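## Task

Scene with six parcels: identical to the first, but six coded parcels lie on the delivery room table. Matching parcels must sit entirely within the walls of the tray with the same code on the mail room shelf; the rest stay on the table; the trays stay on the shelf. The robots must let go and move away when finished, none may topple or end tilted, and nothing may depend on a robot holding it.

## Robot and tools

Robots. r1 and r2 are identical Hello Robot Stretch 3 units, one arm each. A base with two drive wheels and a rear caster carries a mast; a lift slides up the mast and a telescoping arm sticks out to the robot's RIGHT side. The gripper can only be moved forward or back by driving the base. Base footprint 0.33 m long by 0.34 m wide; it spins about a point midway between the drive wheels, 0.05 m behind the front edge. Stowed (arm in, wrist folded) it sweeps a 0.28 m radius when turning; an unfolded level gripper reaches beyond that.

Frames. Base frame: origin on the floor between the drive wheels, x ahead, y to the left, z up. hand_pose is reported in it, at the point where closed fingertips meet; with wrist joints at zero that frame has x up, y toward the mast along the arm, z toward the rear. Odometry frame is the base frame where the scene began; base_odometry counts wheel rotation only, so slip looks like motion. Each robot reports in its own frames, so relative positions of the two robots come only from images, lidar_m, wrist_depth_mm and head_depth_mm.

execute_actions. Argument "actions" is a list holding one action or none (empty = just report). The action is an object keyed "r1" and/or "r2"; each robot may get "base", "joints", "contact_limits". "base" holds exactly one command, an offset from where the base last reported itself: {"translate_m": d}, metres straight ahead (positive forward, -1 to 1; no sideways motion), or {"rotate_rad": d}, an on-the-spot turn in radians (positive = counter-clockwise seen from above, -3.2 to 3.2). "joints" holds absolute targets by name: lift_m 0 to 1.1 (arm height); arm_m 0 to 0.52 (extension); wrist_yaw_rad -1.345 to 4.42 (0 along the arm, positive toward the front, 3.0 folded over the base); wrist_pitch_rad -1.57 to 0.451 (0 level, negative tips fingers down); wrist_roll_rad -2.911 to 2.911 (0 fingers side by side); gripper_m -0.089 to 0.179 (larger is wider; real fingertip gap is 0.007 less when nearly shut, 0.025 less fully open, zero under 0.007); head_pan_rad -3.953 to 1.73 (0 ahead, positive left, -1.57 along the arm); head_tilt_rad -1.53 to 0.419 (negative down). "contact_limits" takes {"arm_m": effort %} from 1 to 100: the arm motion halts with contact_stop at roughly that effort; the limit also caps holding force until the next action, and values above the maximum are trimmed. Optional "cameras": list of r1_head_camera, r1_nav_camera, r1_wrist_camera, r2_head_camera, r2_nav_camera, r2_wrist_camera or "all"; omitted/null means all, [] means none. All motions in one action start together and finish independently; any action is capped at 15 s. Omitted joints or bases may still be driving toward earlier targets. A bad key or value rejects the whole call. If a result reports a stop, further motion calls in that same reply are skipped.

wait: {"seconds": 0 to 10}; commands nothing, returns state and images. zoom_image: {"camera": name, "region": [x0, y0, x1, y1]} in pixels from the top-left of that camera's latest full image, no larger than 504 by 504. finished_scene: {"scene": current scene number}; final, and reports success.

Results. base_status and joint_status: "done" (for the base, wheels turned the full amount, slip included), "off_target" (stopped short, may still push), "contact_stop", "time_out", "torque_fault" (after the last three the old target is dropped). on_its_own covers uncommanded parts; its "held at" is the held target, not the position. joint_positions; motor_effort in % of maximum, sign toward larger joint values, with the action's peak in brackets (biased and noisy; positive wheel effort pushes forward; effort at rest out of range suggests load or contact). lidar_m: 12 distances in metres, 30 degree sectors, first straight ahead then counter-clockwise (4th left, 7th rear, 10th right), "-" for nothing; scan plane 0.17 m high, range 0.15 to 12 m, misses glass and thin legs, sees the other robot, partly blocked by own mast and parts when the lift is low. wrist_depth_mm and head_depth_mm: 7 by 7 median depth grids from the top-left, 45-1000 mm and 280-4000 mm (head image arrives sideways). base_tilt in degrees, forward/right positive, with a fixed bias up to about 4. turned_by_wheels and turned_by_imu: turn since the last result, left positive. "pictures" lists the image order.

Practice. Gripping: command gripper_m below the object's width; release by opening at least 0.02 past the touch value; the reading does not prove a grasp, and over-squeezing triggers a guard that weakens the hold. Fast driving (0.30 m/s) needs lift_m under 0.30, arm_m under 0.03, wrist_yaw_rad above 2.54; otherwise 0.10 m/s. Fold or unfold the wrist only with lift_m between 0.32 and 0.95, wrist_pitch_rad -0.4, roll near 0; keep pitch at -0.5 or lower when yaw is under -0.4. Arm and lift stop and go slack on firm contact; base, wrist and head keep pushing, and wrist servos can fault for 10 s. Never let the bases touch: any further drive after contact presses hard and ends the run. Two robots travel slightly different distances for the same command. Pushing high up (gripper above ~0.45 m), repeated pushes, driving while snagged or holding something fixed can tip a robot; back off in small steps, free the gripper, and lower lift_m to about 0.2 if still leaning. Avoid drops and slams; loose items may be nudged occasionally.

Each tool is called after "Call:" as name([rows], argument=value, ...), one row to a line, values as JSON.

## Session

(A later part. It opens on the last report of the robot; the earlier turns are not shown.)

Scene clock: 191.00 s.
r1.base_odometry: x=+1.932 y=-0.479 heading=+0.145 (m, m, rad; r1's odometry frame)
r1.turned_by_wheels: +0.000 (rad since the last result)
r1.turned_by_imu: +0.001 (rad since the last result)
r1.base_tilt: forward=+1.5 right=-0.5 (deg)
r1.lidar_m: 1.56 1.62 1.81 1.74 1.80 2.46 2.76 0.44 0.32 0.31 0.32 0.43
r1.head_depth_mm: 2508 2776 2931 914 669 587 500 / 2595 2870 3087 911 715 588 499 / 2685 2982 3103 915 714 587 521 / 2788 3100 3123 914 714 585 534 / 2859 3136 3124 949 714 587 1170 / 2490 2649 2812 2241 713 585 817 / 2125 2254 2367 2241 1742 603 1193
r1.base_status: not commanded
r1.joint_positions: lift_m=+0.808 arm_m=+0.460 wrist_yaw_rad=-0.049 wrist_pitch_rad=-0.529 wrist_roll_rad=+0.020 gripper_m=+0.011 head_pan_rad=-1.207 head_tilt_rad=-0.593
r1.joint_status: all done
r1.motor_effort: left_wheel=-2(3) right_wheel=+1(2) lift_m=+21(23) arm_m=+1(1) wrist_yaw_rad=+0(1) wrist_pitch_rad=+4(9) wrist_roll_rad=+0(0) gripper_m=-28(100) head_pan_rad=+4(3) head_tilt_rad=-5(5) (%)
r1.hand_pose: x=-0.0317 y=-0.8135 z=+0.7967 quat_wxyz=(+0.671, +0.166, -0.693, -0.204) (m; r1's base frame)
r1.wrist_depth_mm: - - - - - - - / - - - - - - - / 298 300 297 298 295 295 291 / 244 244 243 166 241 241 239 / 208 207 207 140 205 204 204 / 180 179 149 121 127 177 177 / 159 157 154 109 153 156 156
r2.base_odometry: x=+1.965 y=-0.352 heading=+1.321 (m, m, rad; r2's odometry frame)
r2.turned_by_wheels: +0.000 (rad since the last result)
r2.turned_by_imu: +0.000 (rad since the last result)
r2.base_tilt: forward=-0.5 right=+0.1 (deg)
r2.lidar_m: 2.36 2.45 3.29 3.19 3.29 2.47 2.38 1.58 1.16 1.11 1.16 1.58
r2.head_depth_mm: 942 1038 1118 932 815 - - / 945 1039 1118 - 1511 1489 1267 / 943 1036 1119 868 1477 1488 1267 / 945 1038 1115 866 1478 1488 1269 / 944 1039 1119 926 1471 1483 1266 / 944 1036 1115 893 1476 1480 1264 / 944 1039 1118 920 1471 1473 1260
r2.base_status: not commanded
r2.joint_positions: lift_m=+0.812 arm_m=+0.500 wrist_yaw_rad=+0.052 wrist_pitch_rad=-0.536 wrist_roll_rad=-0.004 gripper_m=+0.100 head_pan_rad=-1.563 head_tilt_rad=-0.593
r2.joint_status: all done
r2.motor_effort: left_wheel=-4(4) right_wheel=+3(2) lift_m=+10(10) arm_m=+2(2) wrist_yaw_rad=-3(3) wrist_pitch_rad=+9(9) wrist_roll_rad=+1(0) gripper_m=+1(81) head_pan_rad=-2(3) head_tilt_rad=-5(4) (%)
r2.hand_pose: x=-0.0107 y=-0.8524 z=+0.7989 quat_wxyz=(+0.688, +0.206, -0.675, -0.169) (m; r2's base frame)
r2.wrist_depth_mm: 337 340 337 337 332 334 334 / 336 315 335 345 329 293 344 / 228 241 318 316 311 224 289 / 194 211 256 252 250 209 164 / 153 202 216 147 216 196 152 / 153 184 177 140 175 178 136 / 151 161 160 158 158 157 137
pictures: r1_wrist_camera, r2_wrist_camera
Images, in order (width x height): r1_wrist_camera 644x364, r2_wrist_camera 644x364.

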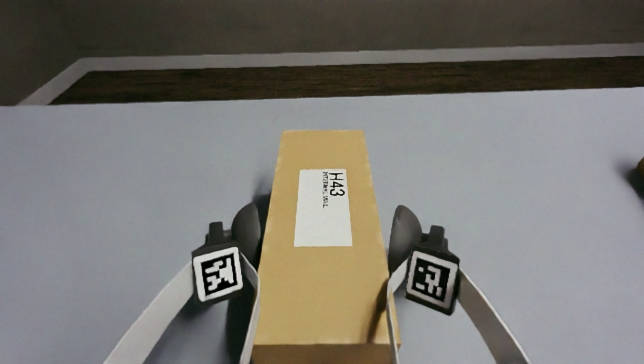

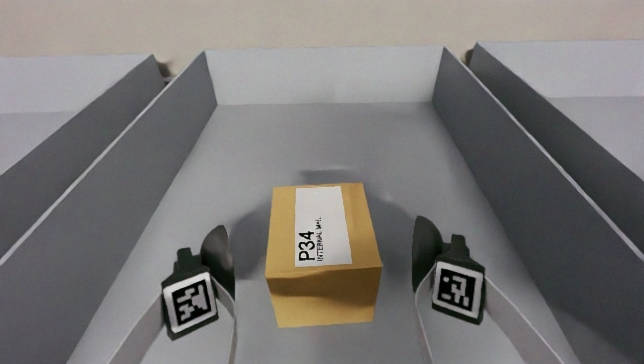

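Call:
execute_actions([
  {"r1": {"joints": {"gripper_m": 0.10, "lift_m": 0.818, "arm_m": 0.445}}, "r2": {"joints": {"lift_m": 0.90, "arm_m": 0.34, "wrist_pitch_rad": -0.4}}},
], cameras=["r1_wrist_camera"])

Call:
execute_actions([
  {"r1": {"joints": {"gripper_m": 0.01}}, "r2": {"joints": {"arm_m": 0.18}}},
], cameras=["r1_wrist_camera"])

Scene clock: 197.17 s.
r1.base_odometry: x=+1.932 y=-0.479 heading=+0.145 (m, m, rad; r1's odometry frame)
r1.turned_by_wheels: +0.000 (rad since the last result)
r1.turned_by_imu: +0.002 (rad since the last result)
r1.base_tilt: forward=+1.5 right=-0.6 (deg)
r1.lidar_m: 1.56 1.62 1.81 1.74 1.80 2.45 2.76 0.44 0.32 0.31 0.32 0.43
r1.head_depth_mm: 2525 2794 2930 917 667 587 501 / 2617 2895 3039 911 716 588 500 / 2697 2989 3131 916 715 587 521 / 2804 3109 3094 912 716 586 533 / 2851 3156 3138 950 714 588 1162 / 2466 2635 2794 2243 713 588 817 / 2127 2268 2396 2235 1752 603 1194
r1.base_status: not commanded
r1.joint_positions: lift_m=+0.818 arm_m=+0.445 wrist_yaw_rad=-0.049 wrist_pitch_rad=-0.540 wrist_roll_rad=+0.020 gripper_m=+0.100 head_pan_rad=-1.207 head_tilt_rad=-0.593
r1.joint_status: all done
r1.motor_effort: left_wheel=-3(3) right_wheel=+2(2) lift_m=+27(28) arm_m=-2(3) wrist_yaw_rad=+0(0) wrist_pitch_rad=+9(11) wrist_roll_rad=+0(0) gripper_m=+0(94) head_pan_rad=+3(4) head_tilt_rad=-5(5) (%)
r1.hand_pose: x=-0.0317 y=-0.7974 z=+0.8042 quat_wxyz=(+0.670, +0.170, -0.692, -0.207) (m; r1's base frame)
r1.wrist_depth_mm: - - - - - - - / - - - - - - - / 313 313 310 306 310 304 304 / 256 252 252 176 253 251 248 / 217 217 218 149 213 213 212 / 188 189 182 129 179 187 184 / 167 165 161 114 160 164 164
r2.base_odometry: x=+1.965 y=-0.352 heading=+1.321 (m, m, rad; r2's odometry frame)
r2.turned_by_wheels: +0.000 (rad since the last result)
r2.turned_by_imu: +0.000 (rad since the last result)
r2.base_tilt: forward=-0.5 right=+0.0 (deg)
r2.lidar_m: 2.37 2.46 3.28 3.17 3.29 2.47 2.38 1.58 1.16 1.12 1.16 1.58
r2.head_depth_mm: 946 1037 1115 - 1506 1456 1275 / 945 1039 1098 870 1472 1494 1272 / 942 1037 - 854 1481 1479 1264 / 943 1039 1113 865 1480 1483 1267 / 945 1036 1115 908 1475 1482 1269 / 943 1038 1116 894 1477 1480 1260 / 945 1042 1117 920 1474 1471 1262
r2.base_status: not commanded
r2.joint_positions: lift_m=+0.899 arm_m=+0.340 wrist_yaw_rad=+0.052 wrist_pitch_rad=-0.423 wrist_roll_rad=-0.004 gripper_m=+0.100 head_pan_rad=-1.563 head_tilt_rad=-0.593
r2.joint_status: all done
r2.motor_effort: left_wheel=-4(4) right_wheel=+2(2) lift_m=+42(45) arm_m=-3(3) wrist_yaw_rad=-3(3) wrist_pitch_rad=+13(15) wrist_roll_rad=+1(1) gripper_m=+1(0) head_pan_rad=-3(2) head_tilt_rad=-5(5) (%)
r2.hand_pose: x=-0.0098 y=-0.7087 z=+0.9109 quat_wxyz=(+0.697, +0.167, -0.685, -0.130) (m; r2's base frame)
r2.wrist_depth_mm: 470 476 472 470 471 472 472 / 509 516 521 515 523 520 527 / 542 541 542 544 537 542 530 / 464 494 442 480 425 457 430 / 389 365 374 333 373 347 364 / 320 286 319 317 303 270 305 / 266 268 268 264 263 263 265
pictures: r1_wrist_camera
Images, in order (width x height): r1_wrist_camera 644x364.

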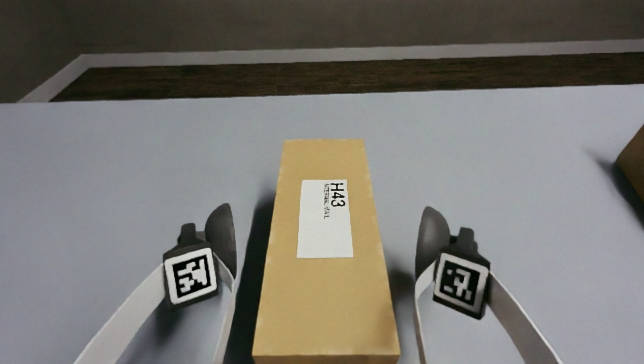

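Scene clock: 199.60 s.
r1.base_odometry: x=+1.932 y=-0.479 heading=+0.145 (m, m, rad; r1's odometry frame)
r1.turned_by_wheels: +0.000 (rad since the last result)
r1.turned_by_imu: +0.001 (rad since the last result)
r1.base_tilt: forward=+1.5 right=-0.6 (deg)
r1.lidar_m: 1.56 1.62 1.81 1.74 1.81 2.44 2.76 0.44 0.32 0.31 0.32 0.43
r1.head_depth_mm: 2523 2784 2926 912 669 588 500 / 2624 2875 3060 913 715 587 499 / 2686 2989 3127 916 713 587 521 / 2815 3124 3094 912 715 588 533 / 2827 3108 3092 950 716 586 1175 / 2463 2684 2773 2239 713 588 817 / 2128 2246 2388 2227 1743 603 1199
r1.base_status: not commanded
r1.joint_positions: lift_m=+0.818 arm_m=+0.445 wrist_yaw_rad=-0.049 wrist_pitch_rad=-0.540 wrist_roll_rad=+0.020 gripper_m=+0.011 head_pan_rad=-1.207 head_tilt_rad=-0.593
r1.joint_status: all done
r1.motor_effort: left_wheel=-2(2) right_wheel=+2(2) lift_m=+28(27) arm_m=-3(3) wrist_yaw_rad=-1(0) wrist_pitch_rad=+10(10) wrist_roll_rad=+0(0) gripper_m=-22(100) head_pan_rad=+5(4) head_tilt_rad=-5(5) (%)
r1.hand_pose: x=-0.0317 y=-0.7974 z=+0.8042 quat_wxyz=(+0.670, +0.170, -0.692, -0.207) (m; r1's base frame)
r1.wrist_depth_mm: - - - - - - - / - - - - - - - / 311 310 310 307 304 303 304 / 254 252 253 174 250 251 249 / 217 215 213 148 213 213 212 / 188 188 - 129 136 185 185 / 167 165 163 115 161 164 164
r2.base_odometry: x=+1.965 y=-0.352 heading=+1.321 (m, m, rad; r2's odometry frame)
r2.turned_by_wheels: +0.000 (rad since the last result)
r2.turned_by_imu: +0.000 (rad since the last result)
r2.base_tilt: forward=-0.6 right=+0.0 (deg)
r2.lidar_m: 2.37 2.46 3.31 3.18 3.30 2.47 2.38 1.59 1.16 1.12 1.16 1.59
r2.head_depth_mm: 943 1038 1118 - - 1459 1273 / 946 1037 1118 - - 1488 1271 / 945 1035 1113 - - 1484 1271 / 945 1040 1120 946 1504 1483 1268 / 943 1039 1115 924 1476 1483 1267 / 944 1039 1116 893 1477 1472 1260 / 942 1038 1117 919 1479 1475 1262
r2.base_status: not commanded
r2.joint_positions: lift_m=+0.899 arm_m=+0.180 wrist_yaw_rad=+0.052 wrist_pitch_rad=-0.423 wrist_roll_rad=-0.004 gripper_m=+0.100 head_pan_rad=-1.563 head_tilt_rad=-0.593
r2.joint_status: all done
r2.motor_effort: left_wheel=-4(4) right_wheel=+2(2) lift_m=+42(42) arm_m=-2(6) wrist_yaw_rad=-3(3) wrist_pitch_rad=+13(13) wrist_roll_rad=+0(1) gripper_m=+0(1) head_pan_rad=-2(2) head_tilt_rad=-5(4) (%)
r2.hand_pose: x=-0.0098 y=-0.5487 z=+0.9109 quat_wxyz=(+0.697, +0.167, -0.685, -0.130) (m; r2's base frame)
r2.wrist_depth_mm: 608 610 618 614 618 625 617 / 661 672 660 661 658 668 679 / 702 617 571 636 579 620 540 / 466 485 453 462 444 466 415 / 394 392 397 384 395 372 364 / 355 356 353 359 - - - / - - - - - - -
pictures: r1_wrist_camera
Images, in order (width x height): r1_wrist_camera 644x364.

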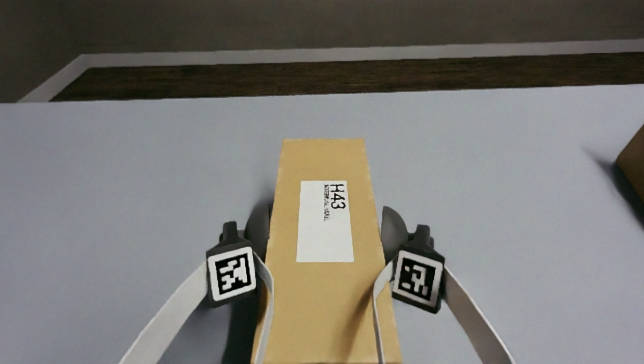

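Call:
execute_actions([
  {"r1": {"base": {"translate_m": -0.25}, "joints": {"lift_m": 1.02, "head_pan_rad": -1.1, "head_tilt_rad": -0.75}}, "r2": {"base": {"rotate_rad": 1.643}, "joints": {"lift_m": 0.58, "arm_m": 0.0, "wrist_yaw_rad": 2.7, "head_pan_rad": 0.0, "head_tilt_rad": -0.2}}},
], cameras=["r1_wrist_camera", "r1_head_camera"])

Scene clock: 208.37 s.
r1.base_odometry: x=+1.684 y=-0.516 heading=+0.145 (m, m, rad; r1's odometry frame)
r1.turned_by_wheels: +0.000 (rad since the last result)
r1.turned_by_imu: +0.002 (rad since the last result)
r1.base_tilt: forward=+1.5 right=-0.5 (deg)
r1.lidar_m: 1.81 1.88 1.81 1.74 1.80 2.44 2.51 0.44 0.32 0.31 0.32 0.43
r1.head_depth_mm: 2624 2873 950 757 628 534 1110 / 2733 2974 950 755 625 537 1152 / 2864 3133 950 734 628 558 1149 / 3016 3120 952 724 626 1238 1113 / 2970 3026 948 755 628 1291 1131 / 2529 2752 949 753 643 1317 1153 / 2235 2412 2339 758 677 1243 1154
r1.base_status: done
r1.joint_positions: lift_m=+1.020 arm_m=+0.445 wrist_yaw_rad=-0.049 wrist_pitch_rad=-0.545 wrist_roll_rad=+0.020 gripper_m=+0.011 head_pan_rad=-1.107 head_tilt_rad=-0.740
r1.joint_status: all done
r1.motor_effort: left_wheel=-2(8) right_wheel=+2(3) lift_m=+28(29) arm_m=-3(3) wrist_yaw_rad=+0(0) wrist_pitch_rad=+12(12) wrist_roll_rad=+0(0) gripper_m=-21(22) head_pan_rad=+3(17) head_tilt_rad=-6(25) (%)
r1.hand_pose: x=-0.0317 y=-0.7966 z=+1.0051 quat_wxyz=(+0.670, +0.172, -0.692, -0.209) (m; r1's base frame)
r1.wrist_depth_mm: - - - - - - - / - - - - - - - / - - - - - - - / - - - 171 - - - / 463 471 466 148 461 464 457 / 410 409 383 130 - 401 400 / 359 359 353 115 351 358 358
r2.base_odometry: x=+1.965 y=-0.352 heading=+2.964 (m, m, rad; r2's odometry frame)
r2.turned_by_wheels: +1.643 (rad since the last result)
r2.turned_by_imu: +1.672 (rad since the last result)
r2.base_tilt: forward=-0.6 right=+0.1 (deg)
r2.lidar_m: 3.17 3.14 2.43 2.38 1.47 1.14 1.12 1.19 1.73 2.37 2.52 3.24
r2.head_depth_mm: 2785 2901 2993 3127 3181 2302 1755 / 2783 2936 3008 3144 3203 2291 1735 / 2792 2912 3020 3146 3246 2282 1736 / 2821 2976 - 3186 3274 2261 1736 / 2839 2943 3063 3213 3242 2253 1731 / 2862 2965 3112 3217 3218 2247 1724 / 2875 2960 3112 3227 3224 2243 1724
r2.base_status: done
r2.joint_positions: lift_m=+0.581 arm_m=+0.000 wrist_yaw_rad=+2.696 wrist_pitch_rad=-0.422 wrist_roll_rad=-0.004 gripper_m=+0.100 head_pan_rad=-0.007 head_tilt_rad=-0.211
r2.joint_status: all done
r2.motor_effort: left_wheel=-4(12) right_wheel=+3(7) lift_m=+10(37) arm_m=-3(4) wrist_yaw_rad=+3(5) wrist_pitch_rad=+13(13) wrist_roll_rad=+1(0) gripper_m=+0(0) head_pan_rad=+3(33) head_tilt_rad=+6(39) (%)
r2.hand_pose: x=+0.0752 y=+0.0568 z=+0.5925 quat_wxyz=(+0.298, +0.705, -0.007, +0.643) (m; r2's base frame)
r2.wrist_depth_mm: - - - - - - - / - - - - - - - / - - - - - - - / - - - - - - - / - - - - - 996 - / - 880 866 854 826 817 830 / - 710 736 723 729 725 701
pictures: r1_head_camera (sideways: a quarter turn clockwise sets it upright), r1_wrist_camera
Images, in order (width x height): r1_head_camera 896x504, r1_wrist_camera 644x364.

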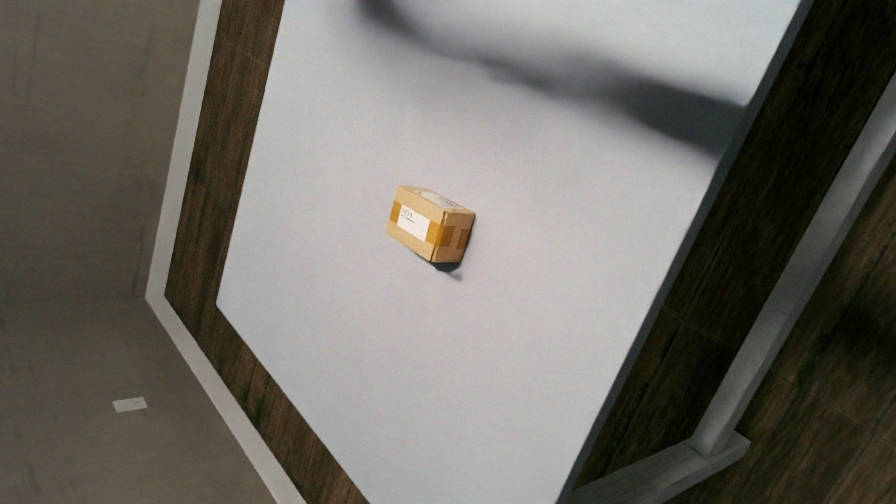

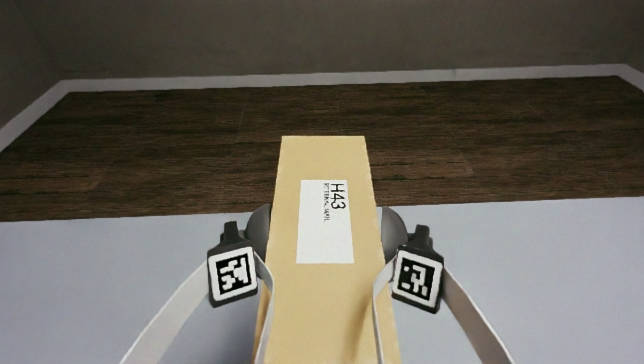

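Call:
execute_actions(actions=[])

Scene clock: 211.77 s.
r1.base_odometry: x=+1.684 y=-0.516 heading=+0.145 (m, m, rad; r1's odometry frame)
r1.turned_by_wheels: +0.000 (rad since the last result)
r1.turned_by_imu: +0.001 (rad since the last result)
r1.base_tilt: forward=+1.4 right=-0.6 (deg)
r1.lidar_m: 1.81 1.88 1.81 1.73 1.79 2.45 2.52 0.44 0.32 0.31 0.32 0.43
r1.head_depth_mm: 2609 2853 956 756 626 535 1111 / 2752 2987 954 755 626 536 1148 / 2853 3018 956 734 627 559 1154 / 3012 3153 953 724 626 1235 1115 / 2951 3036 954 755 626 1289 1128 / 2523 2756 955 755 642 1326 1151 / 2226 2416 2334 756 676 1248 1153
r1.base_status: done
r1.joint_positions: lift_m=+1.020 arm_m=+0.445 wrist_yaw_rad=-0.049 wrist_pitch_rad=-0.545 wrist_roll_rad=+0.020 gripper_m=+0.011 head_pan_rad=-1.107 head_tilt_rad=-0.740
r1.joint_status: all done
r1.motor_effort: left_wheel=-2(8) right_wheel=+2(3) lift_m=+27(29) arm_m=-2(3) wrist_yaw_rad=+0(0) wrist_pitch_rad=+12(12) wrist_roll_rad=+0(0) gripper_m=-22(22) head_pan_rad=+3(17) head_tilt_rad=-6(25) (%)
r1.hand_pose: x=-0.0317 y=-0.7966 z=+1.0051 quat_wxyz=(+0.670, +0.172, -0.692, -0.209) (m; r1's base frame)
r1.wrist_depth_mm: - - - - - - - / - - - - - - - / - - - - - - - / - - - 171 - - - / 473 466 460 147 462 457 464 / 408 408 382 130 - 402 397 / 364 357 354 115 353 355 357
r2.base_odometry: x=+1.965 y=-0.352 heading=+2.964 (m, m, rad; r2's odometry frame)
r2.turned_by_wheels: +0.000 (rad since the last result)
r2.turned_by_imu: +0.000 (rad since the last result)
r2.base_tilt: forward=-0.5 right=+0.0 (deg)
r2.lidar_m: 3.18 3.14 2.43 2.38 1.47 1.14 1.12 1.19 1.72 2.37 2.52 3.24
r2.head_depth_mm: 2780 2886 3008 3092 3188 2280 1751 / 2815 2911 3009 3134 3202 2283 1746 / 2813 2936 3023 3170 3270 2280 1742 / 2844 2969 - 3177 3268 2269 1737 / 2874 2969 3077 3182 3234 2246 1734 / 2871 2963 3083 3195 3219 2244 1733 / 2879 2975 3121 3250 3221 2238 1723
r2.base_status: done
r2.joint_positions: lift_m=+0.581 arm_m=+0.000 wrist_yaw_rad=+2.696 wrist_pitch_rad=-0.422 wrist_roll_rad=-0.004 gripper_m=+0.100 head_pan_rad=-0.007 head_tilt_rad=-0.211
r2.joint_status: all done
r2.motor_effort: left_wheel=-5(12) right_wheel=+3(7) lift_m=+10(37) arm_m=-2(4) wrist_yaw_rad=+2(5) wrist_pitch_rad=+13(13) wrist_roll_rad=+1(0) gripper_m=+0(0) head_pan_rad=+2(33) head_tilt_rad=+7(39) (%)
r2.hand_pose: x=+0.0752 y=+0.0568 z=+0.5925 quat_wxyz=(+0.298, +0.705, -0.007, +0.643) (m; r2's base frame)
r2.wrist_depth_mm: - - - - - - - / - - - - - - - / - - - - - - - / - - - - - - - / - - - - - 990 - / - 886 867 862 814 822 824 / - 720 727 720 723 712 706
pictures: r1_head_camera (sideways: a quarter turn clockwise sets it upright), r1_nav_camera (sideways: a quarter turn counterclockwise sets it upright), r1_wrist_camera, r2_head_camera (sideways: a quarter turn clockwise sets it upright), r2_nav_camera (sideways: a quarter turn counterclockwise sets it upright), r2_wrist_camera
Images, in order (width x height): r1_head_camera 896x504, r1_nav_camera 672x504, r1_wrist_camera 644x364, r2_head_camera 896x504, r2_nav_camera 672x504, r2_wrist_camera 644x364.

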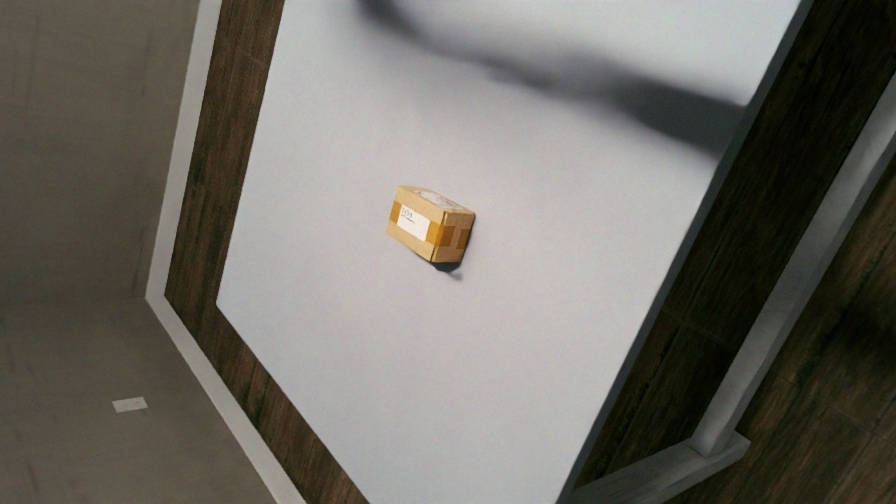

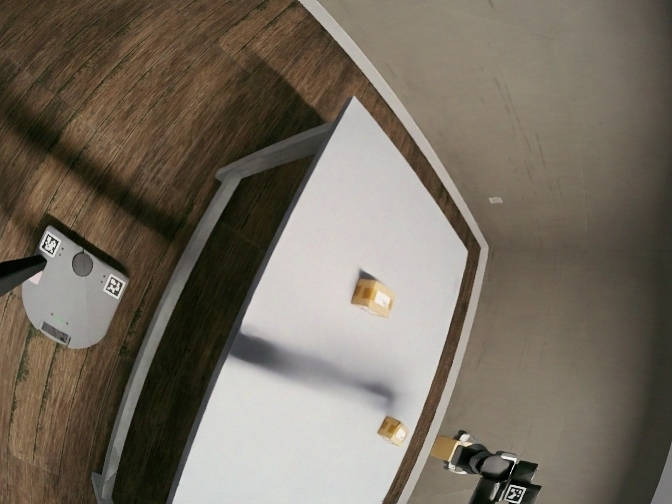

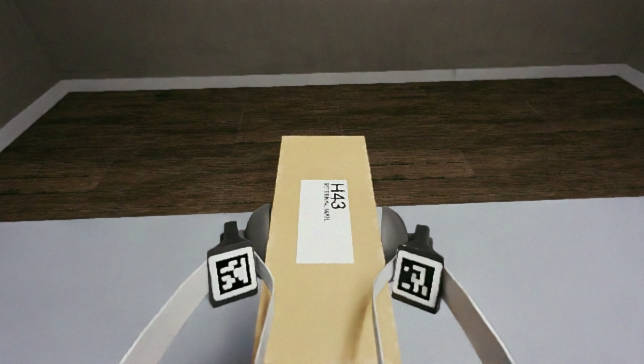

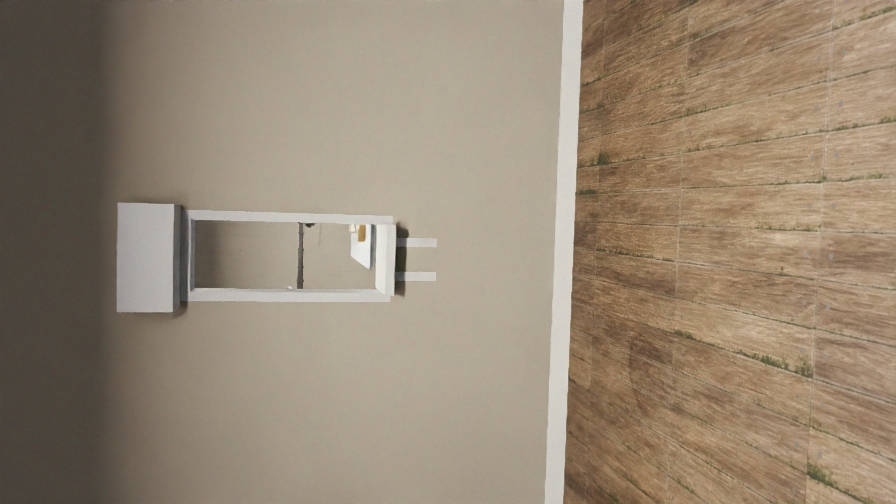

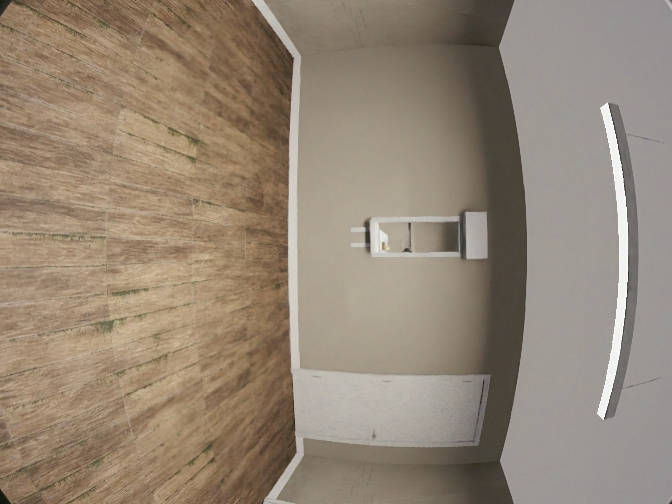

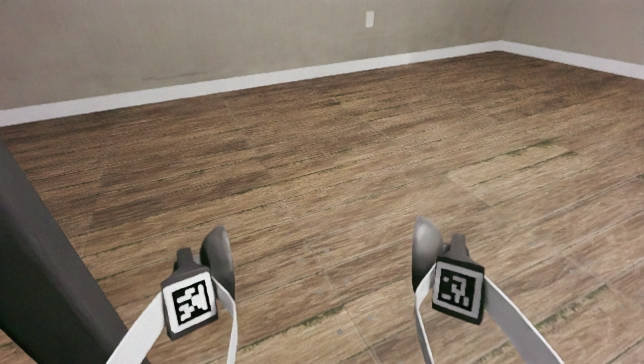

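Call:
zoom_image(camera="r1_head_camera", region=[370, 170, 490, 280])

Region (370, 170, 490, 280) of r1_head_camera's 896x504 image, scaled by 4.200, with more detail than that image has; it fills the top 462 rows of this view, and the rest is white.

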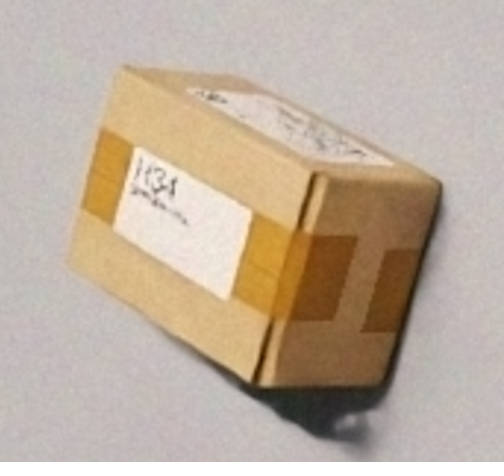

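Call:
execute_actions([
  {"r1": {"base": {"translate_m": -0.36}, "joints": {"head_pan_rad": -2.3, "head_tilt_rad": -0.4}}, "r2": {"base": {"translate_m": 0.36}, "joints": {"lift_m": 0.285}}},
], cameras=[])

Call:
execute_actions([
  {"r1": {"base": {"translate_m": -0.5}, "joints": {"wrist_yaw_rad": -0.84, "arm_m": 0.40}}, "r2": {"base": {"translate_m": 1.0}}},
], cameras=["r1_wrist_camera"])

Scene clock: 222.67 s.
r1.base_odometry: x=+1.328 y=-0.568 heading=+0.145 (m, m, rad; r1's odometry frame)
r1.turned_by_wheels: +0.000 (rad since the last result)
r1.turned_by_imu: +0.002 (rad since the last result)
r1.base_tilt: forward=+1.5 right=-0.6 (deg)
r1.lidar_m: 2.18 2.25 1.80 1.74 1.79 2.23 2.15 0.45 0.32 0.31 0.32 0.44
r1.head_depth_mm: 2120 2255 2356 2537 - - - / 2319 2455 2633 2728 - - - / 2549 2721 2891 3084 - - 819 / 2804 3050 3267 3455 - - 560 / 3134 3363 3664 - - 665 560 / 2944 3210 3348 - 823 686 560 / 2791 2974 3099 - 846 639 561
r1.base_status: done
r1.joint_positions: lift_m=+1.020 arm_m=+0.445 wrist_yaw_rad=-0.049 wrist_pitch_rad=-0.545 wrist_roll_rad=+0.020 gripper_m=+0.011 head_pan_rad=-2.293 head_tilt_rad=-0.409
r1.joint_status: all done
r1.motor_effort: left_wheel=-2(7) right_wheel=+2(3) lift_m=+28(28) arm_m=-2(3) wrist_yaw_rad=+0(1) wrist_pitch_rad=+12(12) wrist_roll_rad=+0(0) gripper_m=-22(22) head_pan_rad=-3(44) head_tilt_rad=+5(34) (%)
r1.hand_pose: x=-0.0317 y=-0.7966 z=+1.0051 quat_wxyz=(+0.670, +0.172, -0.692, -0.209) (m; r1's base frame)
r1.wrist_depth_mm: - - - - - - - / - - - - - - - / - - - - - - - / - - - 171 - - - / 473 471 467 147 449 456 458 / 409 408 384 129 - 406 402 / 351 360 352 116 347 353 352
r2.base_odometry: x=+1.610 y=-0.288 heading=+2.964 (m, m, rad; r2's odometry frame)
r2.turned_by_wheels: +0.000 (rad since the last result)
r2.turned_by_imu: +0.004 (rad since the last result)
r2.base_tilt: forward=-0.5 right=+0.0 (deg)
r2.lidar_m: 2.83 3.01 2.40 2.36 1.94 1.50 1.47 1.57 2.29 2.40 2.55 2.88
r2.head_depth_mm: 2480 2578 2665 2779 2857 2289 1752 / 2502 2575 2674 2775 2884 2279 1759 / 2513 2605 2671 2803 2900 2287 1751 / 2490 - - 2844 2912 2262 1736 / 2530 2650 2713 2845 2904 2275 1727 / 2543 2643 2750 2835 2956 2244 1735 / 2558 2657 2756 2863 2970 2237 1728
r2.base_status: done
r2.joint_positions: lift_m=+0.286 arm_m=+0.000 wrist_yaw_rad=+2.697 wrist_pitch_rad=-0.422 wrist_roll_rad=-0.004 gripper_m=+0.100 head_pan_rad=-0.007 head_tilt_rad=-0.210
r2.joint_status: all done
r2.motor_effort: left_wheel=-5(14) right_wheel=+3(8) lift_m=+10(11) arm_m=-3(3) wrist_yaw_rad=+2(3) wrist_pitch_rad=+13(13) wrist_roll_rad=+0(0) gripper_m=+0(1) head_pan_rad=+3(3) head_tilt_rad=+6(7) (%)
r2.hand_pose: x=+0.0750 y=+0.0569 z=+0.2976 quat_wxyz=(+0.297, +0.705, -0.007, +0.643) (m; r2's base frame)
r2.wrist_depth_mm: - - - - - - - / - - - - - - - / - - - 967 997 969 919 / 806 768 764 742 727 730 710 / 634 605 614 597 615 570 565 / - 525 495 493 478 495 485 / - - - 426 426 416 414
pictures: none
No camera images: the call's "cameras" was empty. Leave "cameras" out to get every camera's image.

Scene clock: 228.63 s.
r1.base_odometry: x=+0.833 y=-0.640 heading=+0.145 (m, m, rad; r1's odometry frame)
r1.turned_by_wheels: +0.000 (rad since the last result)
r1.turned_by_imu: +0.001 (rad since the last result)
r1.base_tilt: forward=+1.5 right=-0.6 (deg)
r1.lidar_m: 1.18 2.47 1.80 1.73 1.79 1.72 1.65 1.70 2.32 0.31 0.33 0.44
r1.head_depth_mm: 1608 1715 1805 1924 - - - / 1758 1868 1995 2087 - - - / 1946 2078 2255 2388 - - 1318 / 2118 2285 2524 2594 - - 1359 / 2397 2612 2890 - - 1612 1357 / 2795 3028 3279 - 1987 1664 1353 / 2766 2975 3138 - 2059 1657 1360
r1.base_status: done
r1.joint_positions: lift_m=+1.020 arm_m=+0.400 wrist_yaw_rad=-0.838 wrist_pitch_rad=-0.545 wrist_roll_rad=+0.020 gripper_m=+0.011 head_pan_rad=-2.293 head_tilt_rad=-0.409
r1.joint_status: all done
r1.motor_effort: left_wheel=-1(8) right_wheel=+2(4) lift_m=+27(28) arm_m=-3(3) wrist_yaw_rad=-1(1) wrist_pitch_rad=+12(12) wrist_roll_rad=+0(0) gripper_m=-22(22) head_pan_rad=-3(3) head_tilt_rad=+5(5) (%)
r1.hand_pose: x=-0.1752 y=-0.6833 z=+1.0051 quat_wxyz=(+0.538, -0.108, -0.705, -0.450) (m; r1's base frame)
r1.wrist_depth_mm: - - - - - - - / - - - - - - - / - - - - - - - / - - - 171 - - - / - - - 148 - - - / - - - 130 - - - / 364 - - 116 - - -
r2.base_odometry: x=+0.626 y=-0.112 heading=+2.964 (m, m, rad; r2's odometry frame)
r2.turned_by_wheels: +0.000 (rad since the last result)
r2.turned_by_imu: +0.011 (rad since the last result)
r2.base_tilt: forward=-0.5 right=+0.0 (deg)
r2.lidar_m: 1.84 1.96 2.30 2.27 2.43 2.50 2.47 2.64 2.52 2.45 2.38 1.87
r2.head_depth_mm: 1598 1650 1722 1780 1846 1945 1755 / 1601 1661 1720 1796 1874 1940 1744 / 1440 - - 1829 1881 1967 1741 / 1445 - - 1867 1894 1976 1743 / 1622 1706 1770 1848 1916 1990 1730 / 1654 1708 1779 1850 1925 1994 1732 / 1664 1722 1785 1851 1944 2014 1721
r2.base_status: done
r2.joint_positions: lift_m=+0.286 arm_m=+0.000 wrist_yaw_rad=+2.697 wrist_pitch_rad=-0.422 wrist_roll_rad=-0.004 gripper_m=+0.100 head_pan_rad=-0.007 head_tilt_rad=-0.210
r2.joint_status: not commanded
r2.motor_effort: left_wheel=-5(12) right_wheel=+2(8) lift_m=+11(10) arm_m=-3(3) wrist_yaw_rad=+2(2) wrist_pitch_rad=+12(12) wrist_roll_rad=+0(1) gripper_m=+0(1) head_pan_rad=+2(2) head_tilt_rad=+5(7) (%)
r2.hand_pose: x=+0.0750 y=+0.0569 z=+0.2976 quat_wxyz=(+0.297, +0.705, -0.007, +0.643) (m; r2's base frame)
r2.wrist_depth_mm: - - - - - - - / - - - - - - - / - - - - 996 937 951 / 784 762 759 746 724 729 718 / 656 610 613 583 621 589 579 / - 522 494 498 474 486 476 / - - - 427 415 417 417
pictures: r1_wrist_camera
Images, in order (width x height): r1_wrist_camera 644x364.

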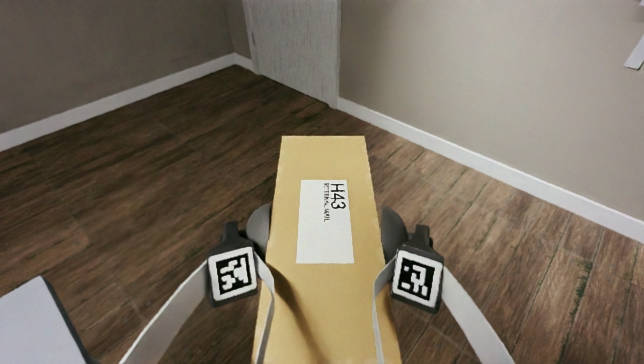

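Call:
execute_actions([
  {"r1": {"base": {"translate_m": -0.99}}, "r2": {"base": {"translate_m": 1.0}, "joints": {"lift_m": 0.9, "head_pan_rad": -1.57, "head_tilt_rad": -0.5}}},
], cameras=["r1_wrist_camera"])

Scene clock: 241.13 s.
r1.base_odometry: x=-0.146 y=-0.783 heading=+0.145 (m, m, rad; r1's odometry frame)
r1.turned_by_wheels: +0.000 (rad since the last result)
r1.turned_by_imu: +0.003 (rad since the last result)
r1.base_tilt: forward=+1.5 right=-0.6 (deg)
r1.lidar_m: 1.22 2.47 1.79 1.72 0.95 0.68 0.66 0.68 0.92 2.39 3.16 1.05
r1.head_depth_mm: - - - 952 - - - / 834 - - 1077 - - - / 763 824 899 956 - - 1256 / 831 895 977 1010 - - 1332 / 937 1018 1106 - - 1588 1355 / 1067 1184 1301 - 1834 1664 1354 / 1250 1396 1534 - 2065 1673 1354
r1.base_status: done
r1.joint_positions: lift_m=+1.020 arm_m=+0.400 wrist_yaw_rad=-0.838 wrist_pitch_rad=-0.545 wrist_roll_rad=+0.020 gripper_m=+0.011 head_pan_rad=-2.293 head_tilt_rad=-0.409
r1.joint_status: not commanded
r1.motor_effort: left_wheel=-2(9) right_wheel=+2(3) lift_m=+28(27) arm_m=-2(2) wrist_yaw_rad=-1(1) wrist_pitch_rad=+12(12) wrist_roll_rad=+0(0) gripper_m=-21(22) head_pan_rad=-3(3) head_tilt_rad=+5(5) (%)
r1.hand_pose: x=-0.1752 y=-0.6833 z=+1.0051 quat_wxyz=(+0.538, -0.108, -0.705, -0.450) (m; r1's base frame)
r1.wrist_depth_mm: - - 926 695 569 469 419 / - - - 760 615 501 497 / - - - 771 655 540 409 / - - - 172 756 589 387 / - - - 148 775 650 529 / - - - 130 - 703 574 / - - - 115 - 769 625
r2.base_odometry: x=-0.358 y=+0.065 heading=+2.964 (m, m, rad; r2's odometry frame)
r2.turned_by_wheels: +0.000 (rad since the last result)
r2.turned_by_imu: +0.011 (rad since the last result)
r2.base_tilt: forward=-0.6 right=+0.0 (deg)
r2.lidar_m: 0.85 0.91 1.35 2.17 2.33 3.45 3.45 3.33 2.59 2.35 1.10 0.86
r2.head_depth_mm: 2144 2310 2515 2629 2031 1622 - / 2158 2332 2569 2647 2008 1613 1385 / 2183 2379 2573 2667 2008 1611 1378 / 2217 2409 2585 2643 2005 1610 1421 / 2230 2414 2624 2641 2005 1604 1407 / 2253 2433 2627 2520 1977 1602 1342 / 1963 2015 2063 2131 1971 1599 1334
r2.base_status: done
r2.joint_positions: lift_m=+0.899 arm_m=+0.000 wrist_yaw_rad=+2.697 wrist_pitch_rad=-0.422 wrist_roll_rad=-0.004 gripper_m=+0.100 head_pan_rad=-1.563 head_tilt_rad=-0.494
r2.joint_status: all done
r2.motor_effort: left_wheel=-5(16) right_wheel=+3(8) lift_m=+42(45) arm_m=-3(3) wrist_yaw_rad=+2(2) wrist_pitch_rad=+12(12) wrist_roll_rad=+0(1) gripper_m=+0(0) head_pan_rad=-3(33) head_tilt_rad=-4(29) (%)
r2.hand_pose: x=+0.0750 y=+0.0569 z=+0.9111 quat_wxyz=(+0.297, +0.705, -0.007, +0.644) (m; r2's base frame)
r2.wrist_depth_mm: - - - - - 826 654 / - - - - - 874 670 / - - - - - 905 685 / - - - - - 947 705 / - - - - - - 730 / - - - - - 965 778 / - - - - - - 808
pictures: r1_wrist_camera
Images, in order (width x height): r1_wrist_camera 644x364.

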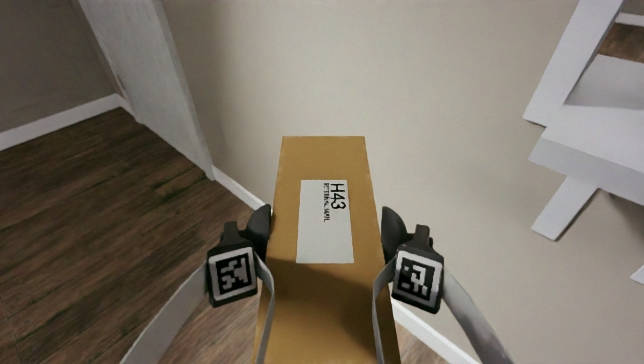

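Call:
execute_actions([
  {"r1": {"base": {"rotate_rad": -0.715}}, "r2": {"base": {"translate_m": 0.14}, "joints": {"wrist_yaw_rad": 0.05, "gripper_m": 0.12}}},
], cameras=["r1_wrist_camera", "r1_head_camera"])

Scene clock: 248.23 s.
r1.base_odometry: x=-0.146 y=-0.783 heading=-0.570 (m, m, rad; r1's odometry frame)
r1.turned_by_wheels: -0.715 (rad since the last result)
r1.turned_by_imu: -0.718 (rad since the last result)
r1.base_tilt: forward=+1.4 right=-0.6 (deg)
r1.lidar_m: 1.39 1.05 3.16 1.93 1.72 1.20 0.74 0.66 0.66 0.79 1.47 3.07
r1.head_depth_mm: 517 555 601 654 - - - / 525 564 611 650 - - - / 531 571 621 658 - - 958 / 537 578 630 665 - - 965 / 545 587 636 - - 891 990 / 553 596 643 - 814 888 1011 / 557 600 642 - 803 912 1034
r1.base_status: done
r1.joint_positions: lift_m=+1.020 arm_m=+0.400 wrist_yaw_rad=-0.839 wrist_pitch_rad=-0.545 wrist_roll_rad=+0.020 gripper_m=+0.011 head_pan_rad=-2.293 head_tilt_rad=-0.408
r1.joint_status: not commanded
r1.motor_effort: left_wheel=+4(11) right_wheel=-2(6) lift_m=+28(28) arm_m=-3(3) wrist_yaw_rad=-1(1) wrist_pitch_rad=+12(13) wrist_roll_rad=+0(0) gripper_m=-21(22) head_pan_rad=-3(3) head_tilt_rad=+5(5) (%)
r1.hand_pose: x=-0.1752 y=-0.6831 z=+1.0050 quat_wxyz=(+0.537, -0.108, -0.705, -0.451) (m; r1's base frame)
r1.wrist_depth_mm: 284 - - - 241 153 161 / 283 - - - 239 175 179 / 284 407 421 417 239 199 203 / 285 345 348 172 239 235 233 / 288 294 291 148 254 276 272 / 258 256 244 129 - 335 331 / 226 228 221 116 236 427 424
r2.base_odometry: x=-0.496 y=+0.090 heading=+2.964 (m, m, rad; r2's odometry frame)
r2.turned_by_wheels: +0.000 (rad since the last result)
r2.turned_by_imu: +0.002 (rad since the last result)
r2.base_tilt: forward=-0.6 right=+0.0 (deg)
r2.lidar_m: 0.71 0.76 1.13 2.16 2.32 3.44 3.58 3.37 2.61 1.95 0.92 0.72
r2.head_depth_mm: 2153 2327 2538 2675 2020 1621 - / 2179 2353 2547 2680 2010 1664 1383 / 2216 2400 2604 2670 1998 1685 - / 2245 2423 2638 2646 2002 1660 - / 2251 2456 2657 2639 1991 1652 1340 / 2184 2211 2296 2342 1988 1601 1339 / 1623 1672 1712 1766 1796 1601 1342
r2.base_status: done
r2.joint_positions: lift_m=+0.899 arm_m=+0.000 wrist_yaw_rad=+0.054 wrist_pitch_rad=-0.422 wrist_roll_rad=-0.004 gripper_m=+0.120 head_pan_rad=-1.563 head_tilt_rad=-0.494
r2.joint_status: all done
r2.motor_effort: left_wheel=-5(7) right_wheel=+3(7) lift_m=+42(42) arm_m=-3(3) wrist_yaw_rad=-4(2) wrist_pitch_rad=+12(12) wrist_roll_rad=+1(0) gripper_m=+0(74) head_pan_rad=-2(2) head_tilt_rad=-4(4) (%)
r2.hand_pose: x=-0.0095 y=-0.3688 z=+0.9111 quat_wxyz=(+0.697, +0.167, -0.685, -0.129) (m; r2's base frame)
r2.wrist_depth_mm: 723 988 - - - - - / 713 - - - - - - / 711 - - - - - - / 712 - - - - - - / 729 - - - - - - / 734 917 - - - - - / 726 - - - - - -
pictures: r1_head_camera (sideways: a quarter turn clockwise sets it upright), r1_wrist_camera
Images, in order (width x height): r1_head_camera 896x504, r1_wrist_camera 644x364.

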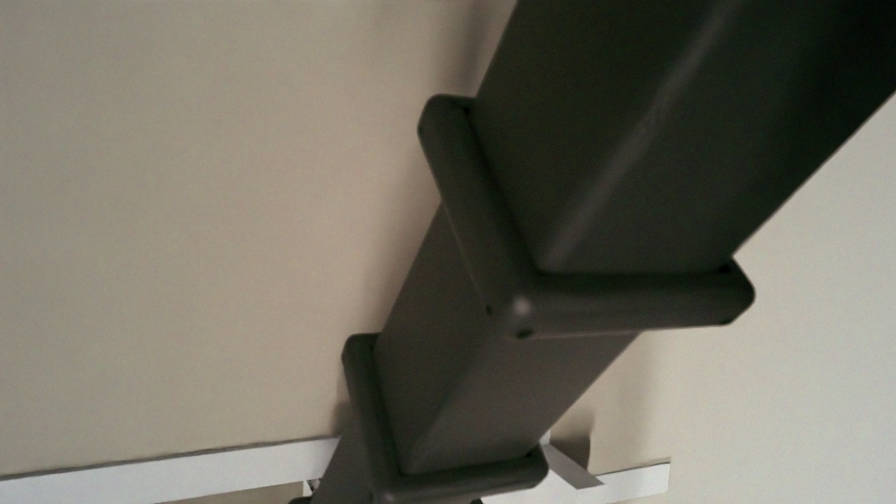

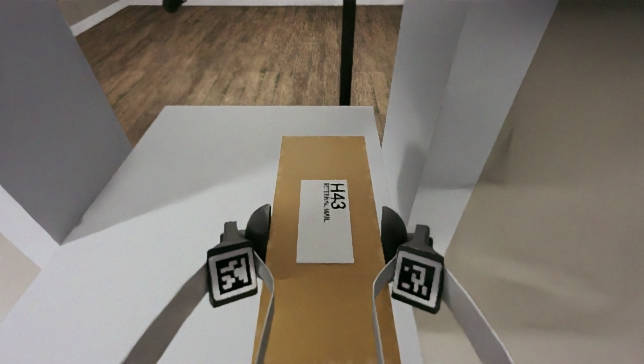

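Call:
execute_actions([
  {"r1": {"joints": {"arm_m": 0.52, "lift_m": 0.963}}, "r2": {"base": {"rotate_rad": 1.47}, "joints": {"lift_m": 1.03, "wrist_pitch_rad": -0.52, "arm_m": 0.2}}},
], cameras=["r1_wrist_camera", "r2_wrist_camera"])

Scene clock: 254.60 s.
r1.base_odometry: x=-0.146 y=-0.783 heading=-0.570 (m, m, rad; r1's odometry frame)
r1.turned_by_wheels: +0.000 (rad since the last result)
r1.turned_by_imu: +0.002 (rad since the last result)
r1.base_tilt: forward=+1.5 right=-0.6 (deg)
r1.lidar_m: 1.39 1.05 3.15 1.93 1.72 1.20 0.74 0.66 0.66 0.79 1.47 3.06
r1.head_depth_mm: 516 556 601 656 722 792 - / 524 564 611 665 732 789 - / 530 571 619 676 741 - - / 537 581 630 690 748 - - / 544 588 639 701 - - 1003 / 552 597 650 705 - 921 1013 / 557 600 665 712 - 910 1037
r1.base_status: not commanded
r1.joint_positions: lift_m=+0.963 arm_m=+0.520 wrist_yaw_rad=-0.839 wrist_pitch_rad=-0.545 wrist_roll_rad=+0.020 gripper_m=+0.011 head_pan_rad=-2.293 head_tilt_rad=-0.408
r1.joint_status: all done
r1.motor_effort: left_wheel=+4(4) right_wheel=-1(1) lift_m=+22(24) arm_m=+1(2) wrist_yaw_rad=+0(0) wrist_pitch_rad=+12(13) wrist_roll_rad=+0(0) gripper_m=-21(21) head_pan_rad=-4(2) head_tilt_rad=+5(5) (%)
r1.hand_pose: x=-0.1752 y=-0.8026 z=+0.9483 quat_wxyz=(+0.537, -0.108, -0.705, -0.451) (m; r1's base frame)
r1.wrist_depth_mm: 181 - - - - - 183 / 182 - - - - - 181 / 183 249 319 316 314 286 182 / 182 245 261 171 261 250 182 / 182 221 223 147 221 223 181 / 184 194 182 129 - 192 181 / 175 171 170 115 166 169 173
r2.base_odometry: x=-0.496 y=+0.090 heading=-1.850 (m, m, rad; r2's odometry frame)
r2.turned_by_wheels: +1.470 (rad since the last result)
r2.turned_by_imu: +1.495 (rad since the last result)
r2.base_tilt: forward=-0.6 right=+0.1 (deg)
r2.lidar_m: 2.16 2.25 3.09 3.57 3.68 2.67 2.58 1.00 0.73 0.71 0.74 1.01
r2.head_depth_mm: 592 617 683 774 837 939 1070 / - - - 754 837 939 1073 / - - - - 838 940 1073 / - 934 2542 847 837 943 1075 / - - 3911 855 839 940 1071 / 613 638 695 746 839 944 1076 / 580 630 687 755 840 943 1076
r2.base_status: done
r2.joint_positions: lift_m=+1.029 arm_m=+0.200 wrist_yaw_rad=+0.052 wrist_pitch_rad=-0.531 wrist_roll_rad=-0.004 gripper_m=+0.120 head_pan_rad=-1.563 head_tilt_rad=-0.494
r2.joint_status: all done
r2.motor_effort: left_wheel=-4(11) right_wheel=+3(6) lift_m=+42(44) arm_m=+3(3) wrist_yaw_rad=-3(3) wrist_pitch_rad=+7(8) wrist_roll_rad=+1(1) gripper_m=+0(1) head_pan_rad=-2(3) head_tilt_rad=-4(4) (%)
r2.hand_pose: x=-0.0107 y=-0.5531 z=+1.0173 quat_wxyz=(+0.689, +0.204, -0.675, -0.168) (m; r2's base frame)
r2.wrist_depth_mm: 238 242 - - - 269 236 / 260 260 - - - 271 266 / 297 297 433 419 454 295 297 / 339 335 374 382 381 338 342 / 396 395 323 319 321 385 392 / 480 459 284 283 281 467 483 / 585 617 585 590 599 617 604
pictures: r1_wrist_camera, r2_wrist_camera
Images, in order (width x height): r1_wrist_camera 644x364, r2_wrist_camera 644x364.

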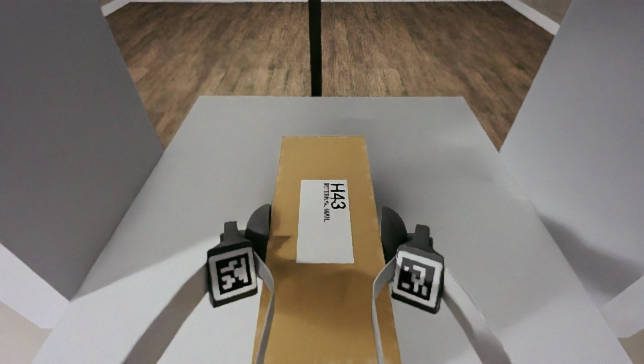

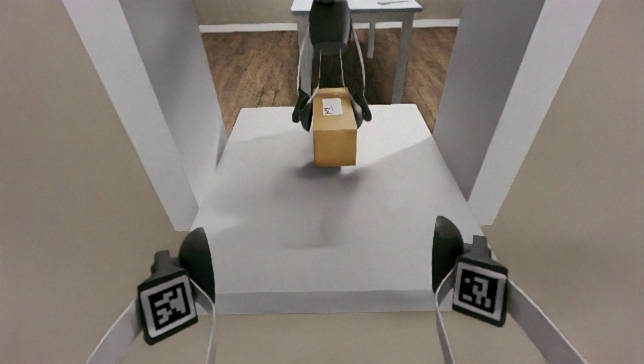

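Call:
execute_actions([
  {"r1": {"joints": {"lift_m": 0.957}}, "r2": {"base": {"translate_m": -0.016}}},
], cameras=[])

Call:
execute_actions([
  {"r1": {"joints": {"gripper_m": 0.10}}},
], cameras=["r1_wrist_camera", "r2_wrist_camera"])

Scene clock: 256.90 s.
r1.base_odometry: x=-0.146 y=-0.783 heading=-0.570 (m, m, rad; r1's odometry frame)
r1.turned_by_wheels: +0.000 (rad since the last result)
r1.turned_by_imu: +0.001 (rad since the last result)
r1.base_tilt: forward=+1.5 right=-0.5 (deg)
r1.lidar_m: 1.38 1.05 3.17 1.93 1.72 1.20 0.74 0.66 0.66 0.79 1.47 3.06
r1.head_depth_mm: 516 555 602 655 720 799 - / 523 564 610 666 735 796 - / 531 572 620 679 749 - - / 538 580 631 689 754 - - / 544 588 642 703 748 - 1009 / 552 598 652 705 - 927 1010 / 557 600 664 836 - 917 1040
r1.base_status: not commanded
r1.joint_positions: lift_m=+0.957 arm_m=+0.520 wrist_yaw_rad=-0.839 wrist_pitch_rad=-0.543 wrist_roll_rad=+0.020 gripper_m=+0.011 head_pan_rad=-2.293 head_tilt_rad=-0.408
r1.joint_status: all done
r1.motor_effort: left_wheel=+4(5) right_wheel=-2(1) lift_m=+22(22) arm_m=+2(2) wrist_yaw_rad=-1(0) wrist_pitch_rad=+12(12) wrist_roll_rad=+0(0) gripper_m=-21(21) head_pan_rad=-3(3) head_tilt_rad=+5(5) (%)
r1.hand_pose: x=-0.1755 y=-0.8028 z=+0.9428 quat_wxyz=(+0.538, -0.108, -0.704, -0.450) (m; r1's base frame)
r1.wrist_depth_mm: 183 - - - - - 182 / 181 - - - - - 182 / 182 252 310 310 306 283 182 / 183 238 253 172 253 243 182 / 184 216 217 147 216 213 181 / 181 188 178 130 - 187 177 / 170 166 164 115 160 165 164
r2.base_odometry: x=-0.491 y=+0.105 heading=-1.850 (m, m, rad; r2's odometry frame)
r2.turned_by_wheels: +0.000 (rad since the last result)
r2.turned_by_imu: +0.000 (rad since the last result)
r2.base_tilt: forward=-0.6 right=+0.1 (deg)
r2.lidar_m: 2.18 2.26 3.11 3.58 3.62 2.65 2.56 1.00 0.73 0.71 0.73 1.01
r2.head_depth_mm: 579 613 685 777 836 939 1074 / - - - 751 838 941 1069 / - - - - 839 941 1076 / - 940 2438 806 838 943 1074 / - - 3645 854 839 943 1074 / 694 698 710 755 835 943 1075 / 576 629 686 754 839 942 1074
r2.base_status: done
r2.joint_positions: lift_m=+1.029 arm_m=+0.200 wrist_yaw_rad=+0.052 wrist_pitch_rad=-0.531 wrist_roll_rad=-0.004 gripper_m=+0.120 head_pan_rad=-1.563 head_tilt_rad=-0.494
r2.joint_status: not commanded
r2.motor_effort: left_wheel=-4(12) right_wheel=+3(4) lift_m=+42(42) arm_m=+2(2) wrist_yaw_rad=-2(3) wrist_pitch_rad=+7(7) wrist_roll_rad=+1(1) gripper_m=+1(1) head_pan_rad=-2(2) head_tilt_rad=-4(4) (%)
r2.hand_pose: x=-0.0107 y=-0.5531 z=+1.0173 quat_wxyz=(+0.689, +0.204, -0.675, -0.168) (m; r2's base frame)
r2.wrist_depth_mm: 231 270 - - - 242 239 / 265 269 - - - 262 264 / 298 296 466 415 433 294 302 / 340 335 386 381 375 340 344 / 385 388 323 317 316 394 403 / 469 453 282 280 279 455 480 / 592 627 595 595 591 615 581
pictures: none
No camera images: the call's "cameras" was empty. Leave "cameras" out to get every camera's image.

Scene clock: 258.30 s.
r1.base_odometry: x=-0.146 y=-0.783 heading=-0.570 (m, m, rad; r1's odometry frame)
r1.turned_by_wheels: +0.000 (rad since the last result)
r1.turned_by_imu: +0.000 (rad since the last result)
r1.base_tilt: forward=+1.5 right=-0.6 (deg)
r1.lidar_m: 1.39 1.06 3.13 1.92 1.71 1.20 0.74 0.66 0.66 0.79 1.48 3.07
r1.head_depth_mm: 517 556 602 654 721 796 - / 523 563 610 668 733 797 - / 531 572 621 676 748 - - / 537 579 631 690 752 - - / 544 588 639 703 747 - 1016 / 553 597 651 705 - 926 1009 / 558 601 664 833 - 914 1040
r1.base_status: not commanded
r1.joint_positions: lift_m=+0.957 arm_m=+0.520 wrist_yaw_rad=-0.839 wrist_pitch_rad=-0.540 wrist_roll_rad=+0.020 gripper_m=+0.100 head_pan_rad=-2.293 head_tilt_rad=-0.408
r1.joint_status: all done
r1.motor_effort: left_wheel=+4(5) right_wheel=-2(2) lift_m=+22(23) arm_m=+1(1) wrist_yaw_rad=+0(0) wrist_pitch_rad=+9(12) wrist_roll_rad=+0(0) gripper_m=+0(91) head_pan_rad=-3(3) head_tilt_rad=+5(5) (%)
r1.hand_pose: x=-0.1759 y=-0.8032 z=+0.9435 quat_wxyz=(+0.539, -0.110, -0.704, -0.449) (m; r1's base frame)
r1.wrist_depth_mm: 183 - - - - - 182 / 183 - - - - - 182 / 183 252 311 310 309 283 182 / 182 238 257 178 253 247 181 / 184 218 221 151 215 214 181 / 179 189 182 131 180 189 176 / 171 167 163 116 162 165 165
r2.base_odometry: x=-0.491 y=+0.105 heading=-1.850 (m, m, rad; r2's odometry frame)
r2.turned_by_wheels: +0.000 (rad since the last result)
r2.turned_by_imu: +0.000 (rad since the last result)
r2.base_tilt: forward=-0.6 right=+0.0 (deg)
r2.lidar_m: 2.18 2.26 3.11 3.57 3.62 2.64 2.55 1.00 0.73 0.71 0.74 1.01
r2.head_depth_mm: 580 612 687 775 836 941 1073 / - - - 752 838 941 1071 / - - - - 839 939 1074 / - 940 2453 808 839 943 1076 / - - 3650 848 837 942 1075 / 693 700 709 755 837 943 1075 / 576 630 687 755 839 945 1078
r2.base_status: not commanded
r2.joint_positions: lift_m=+1.029 arm_m=+0.200 wrist_yaw_rad=+0.052 wrist_pitch_rad=-0.531 wrist_roll_rad=-0.004 gripper_m=+0.120 head_pan_rad=-1.563 head_tilt_rad=-0.494
r2.joint_status: not commanded
r2.motor_effort: left_wheel=-5(5) right_wheel=+2(3) lift_m=+42(42) arm_m=+2(2) wrist_yaw_rad=-3(2) wrist_pitch_rad=+7(6) wrist_roll_rad=+0(1) gripper_m=+1(0) head_pan_rad=-2(2) head_tilt_rad=-4(4) (%)
r2.hand_pose: x=-0.0107 y=-0.5531 z=+1.0173 quat_wxyz=(+0.689, +0.204, -0.675, -0.168) (m; r2's base frame)
r2.wrist_depth_mm: 231 269 - - - 242 240 / 264 269 - - - 262 266 / 298 298 460 427 433 295 300 / 337 336 382 381 378 342 342 / 400 393 323 318 320 395 395 / 470 454 282 282 283 459 480 / 581 611 591 587 588 603 597
pictures: r1_wrist_camera, r2_wrist_camera
Images, in order (width x height): r1_wrist_camera 644x364, r2_wrist_camera 644x364.

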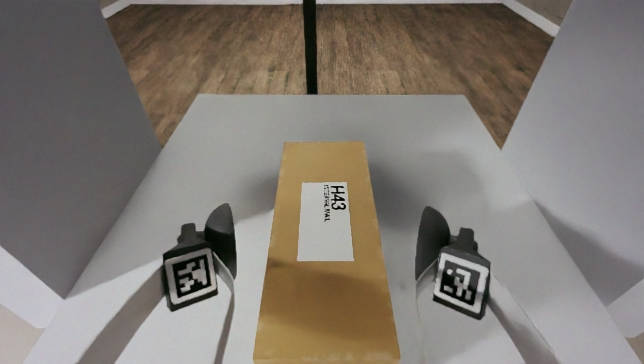

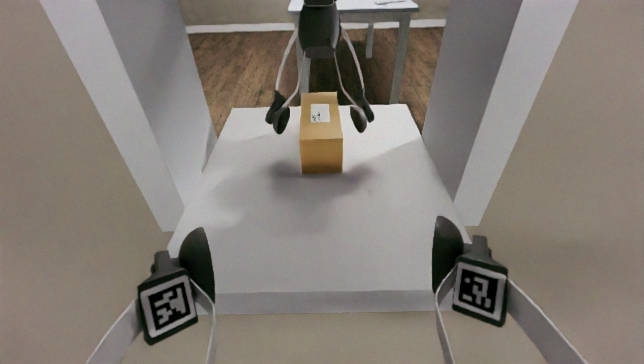

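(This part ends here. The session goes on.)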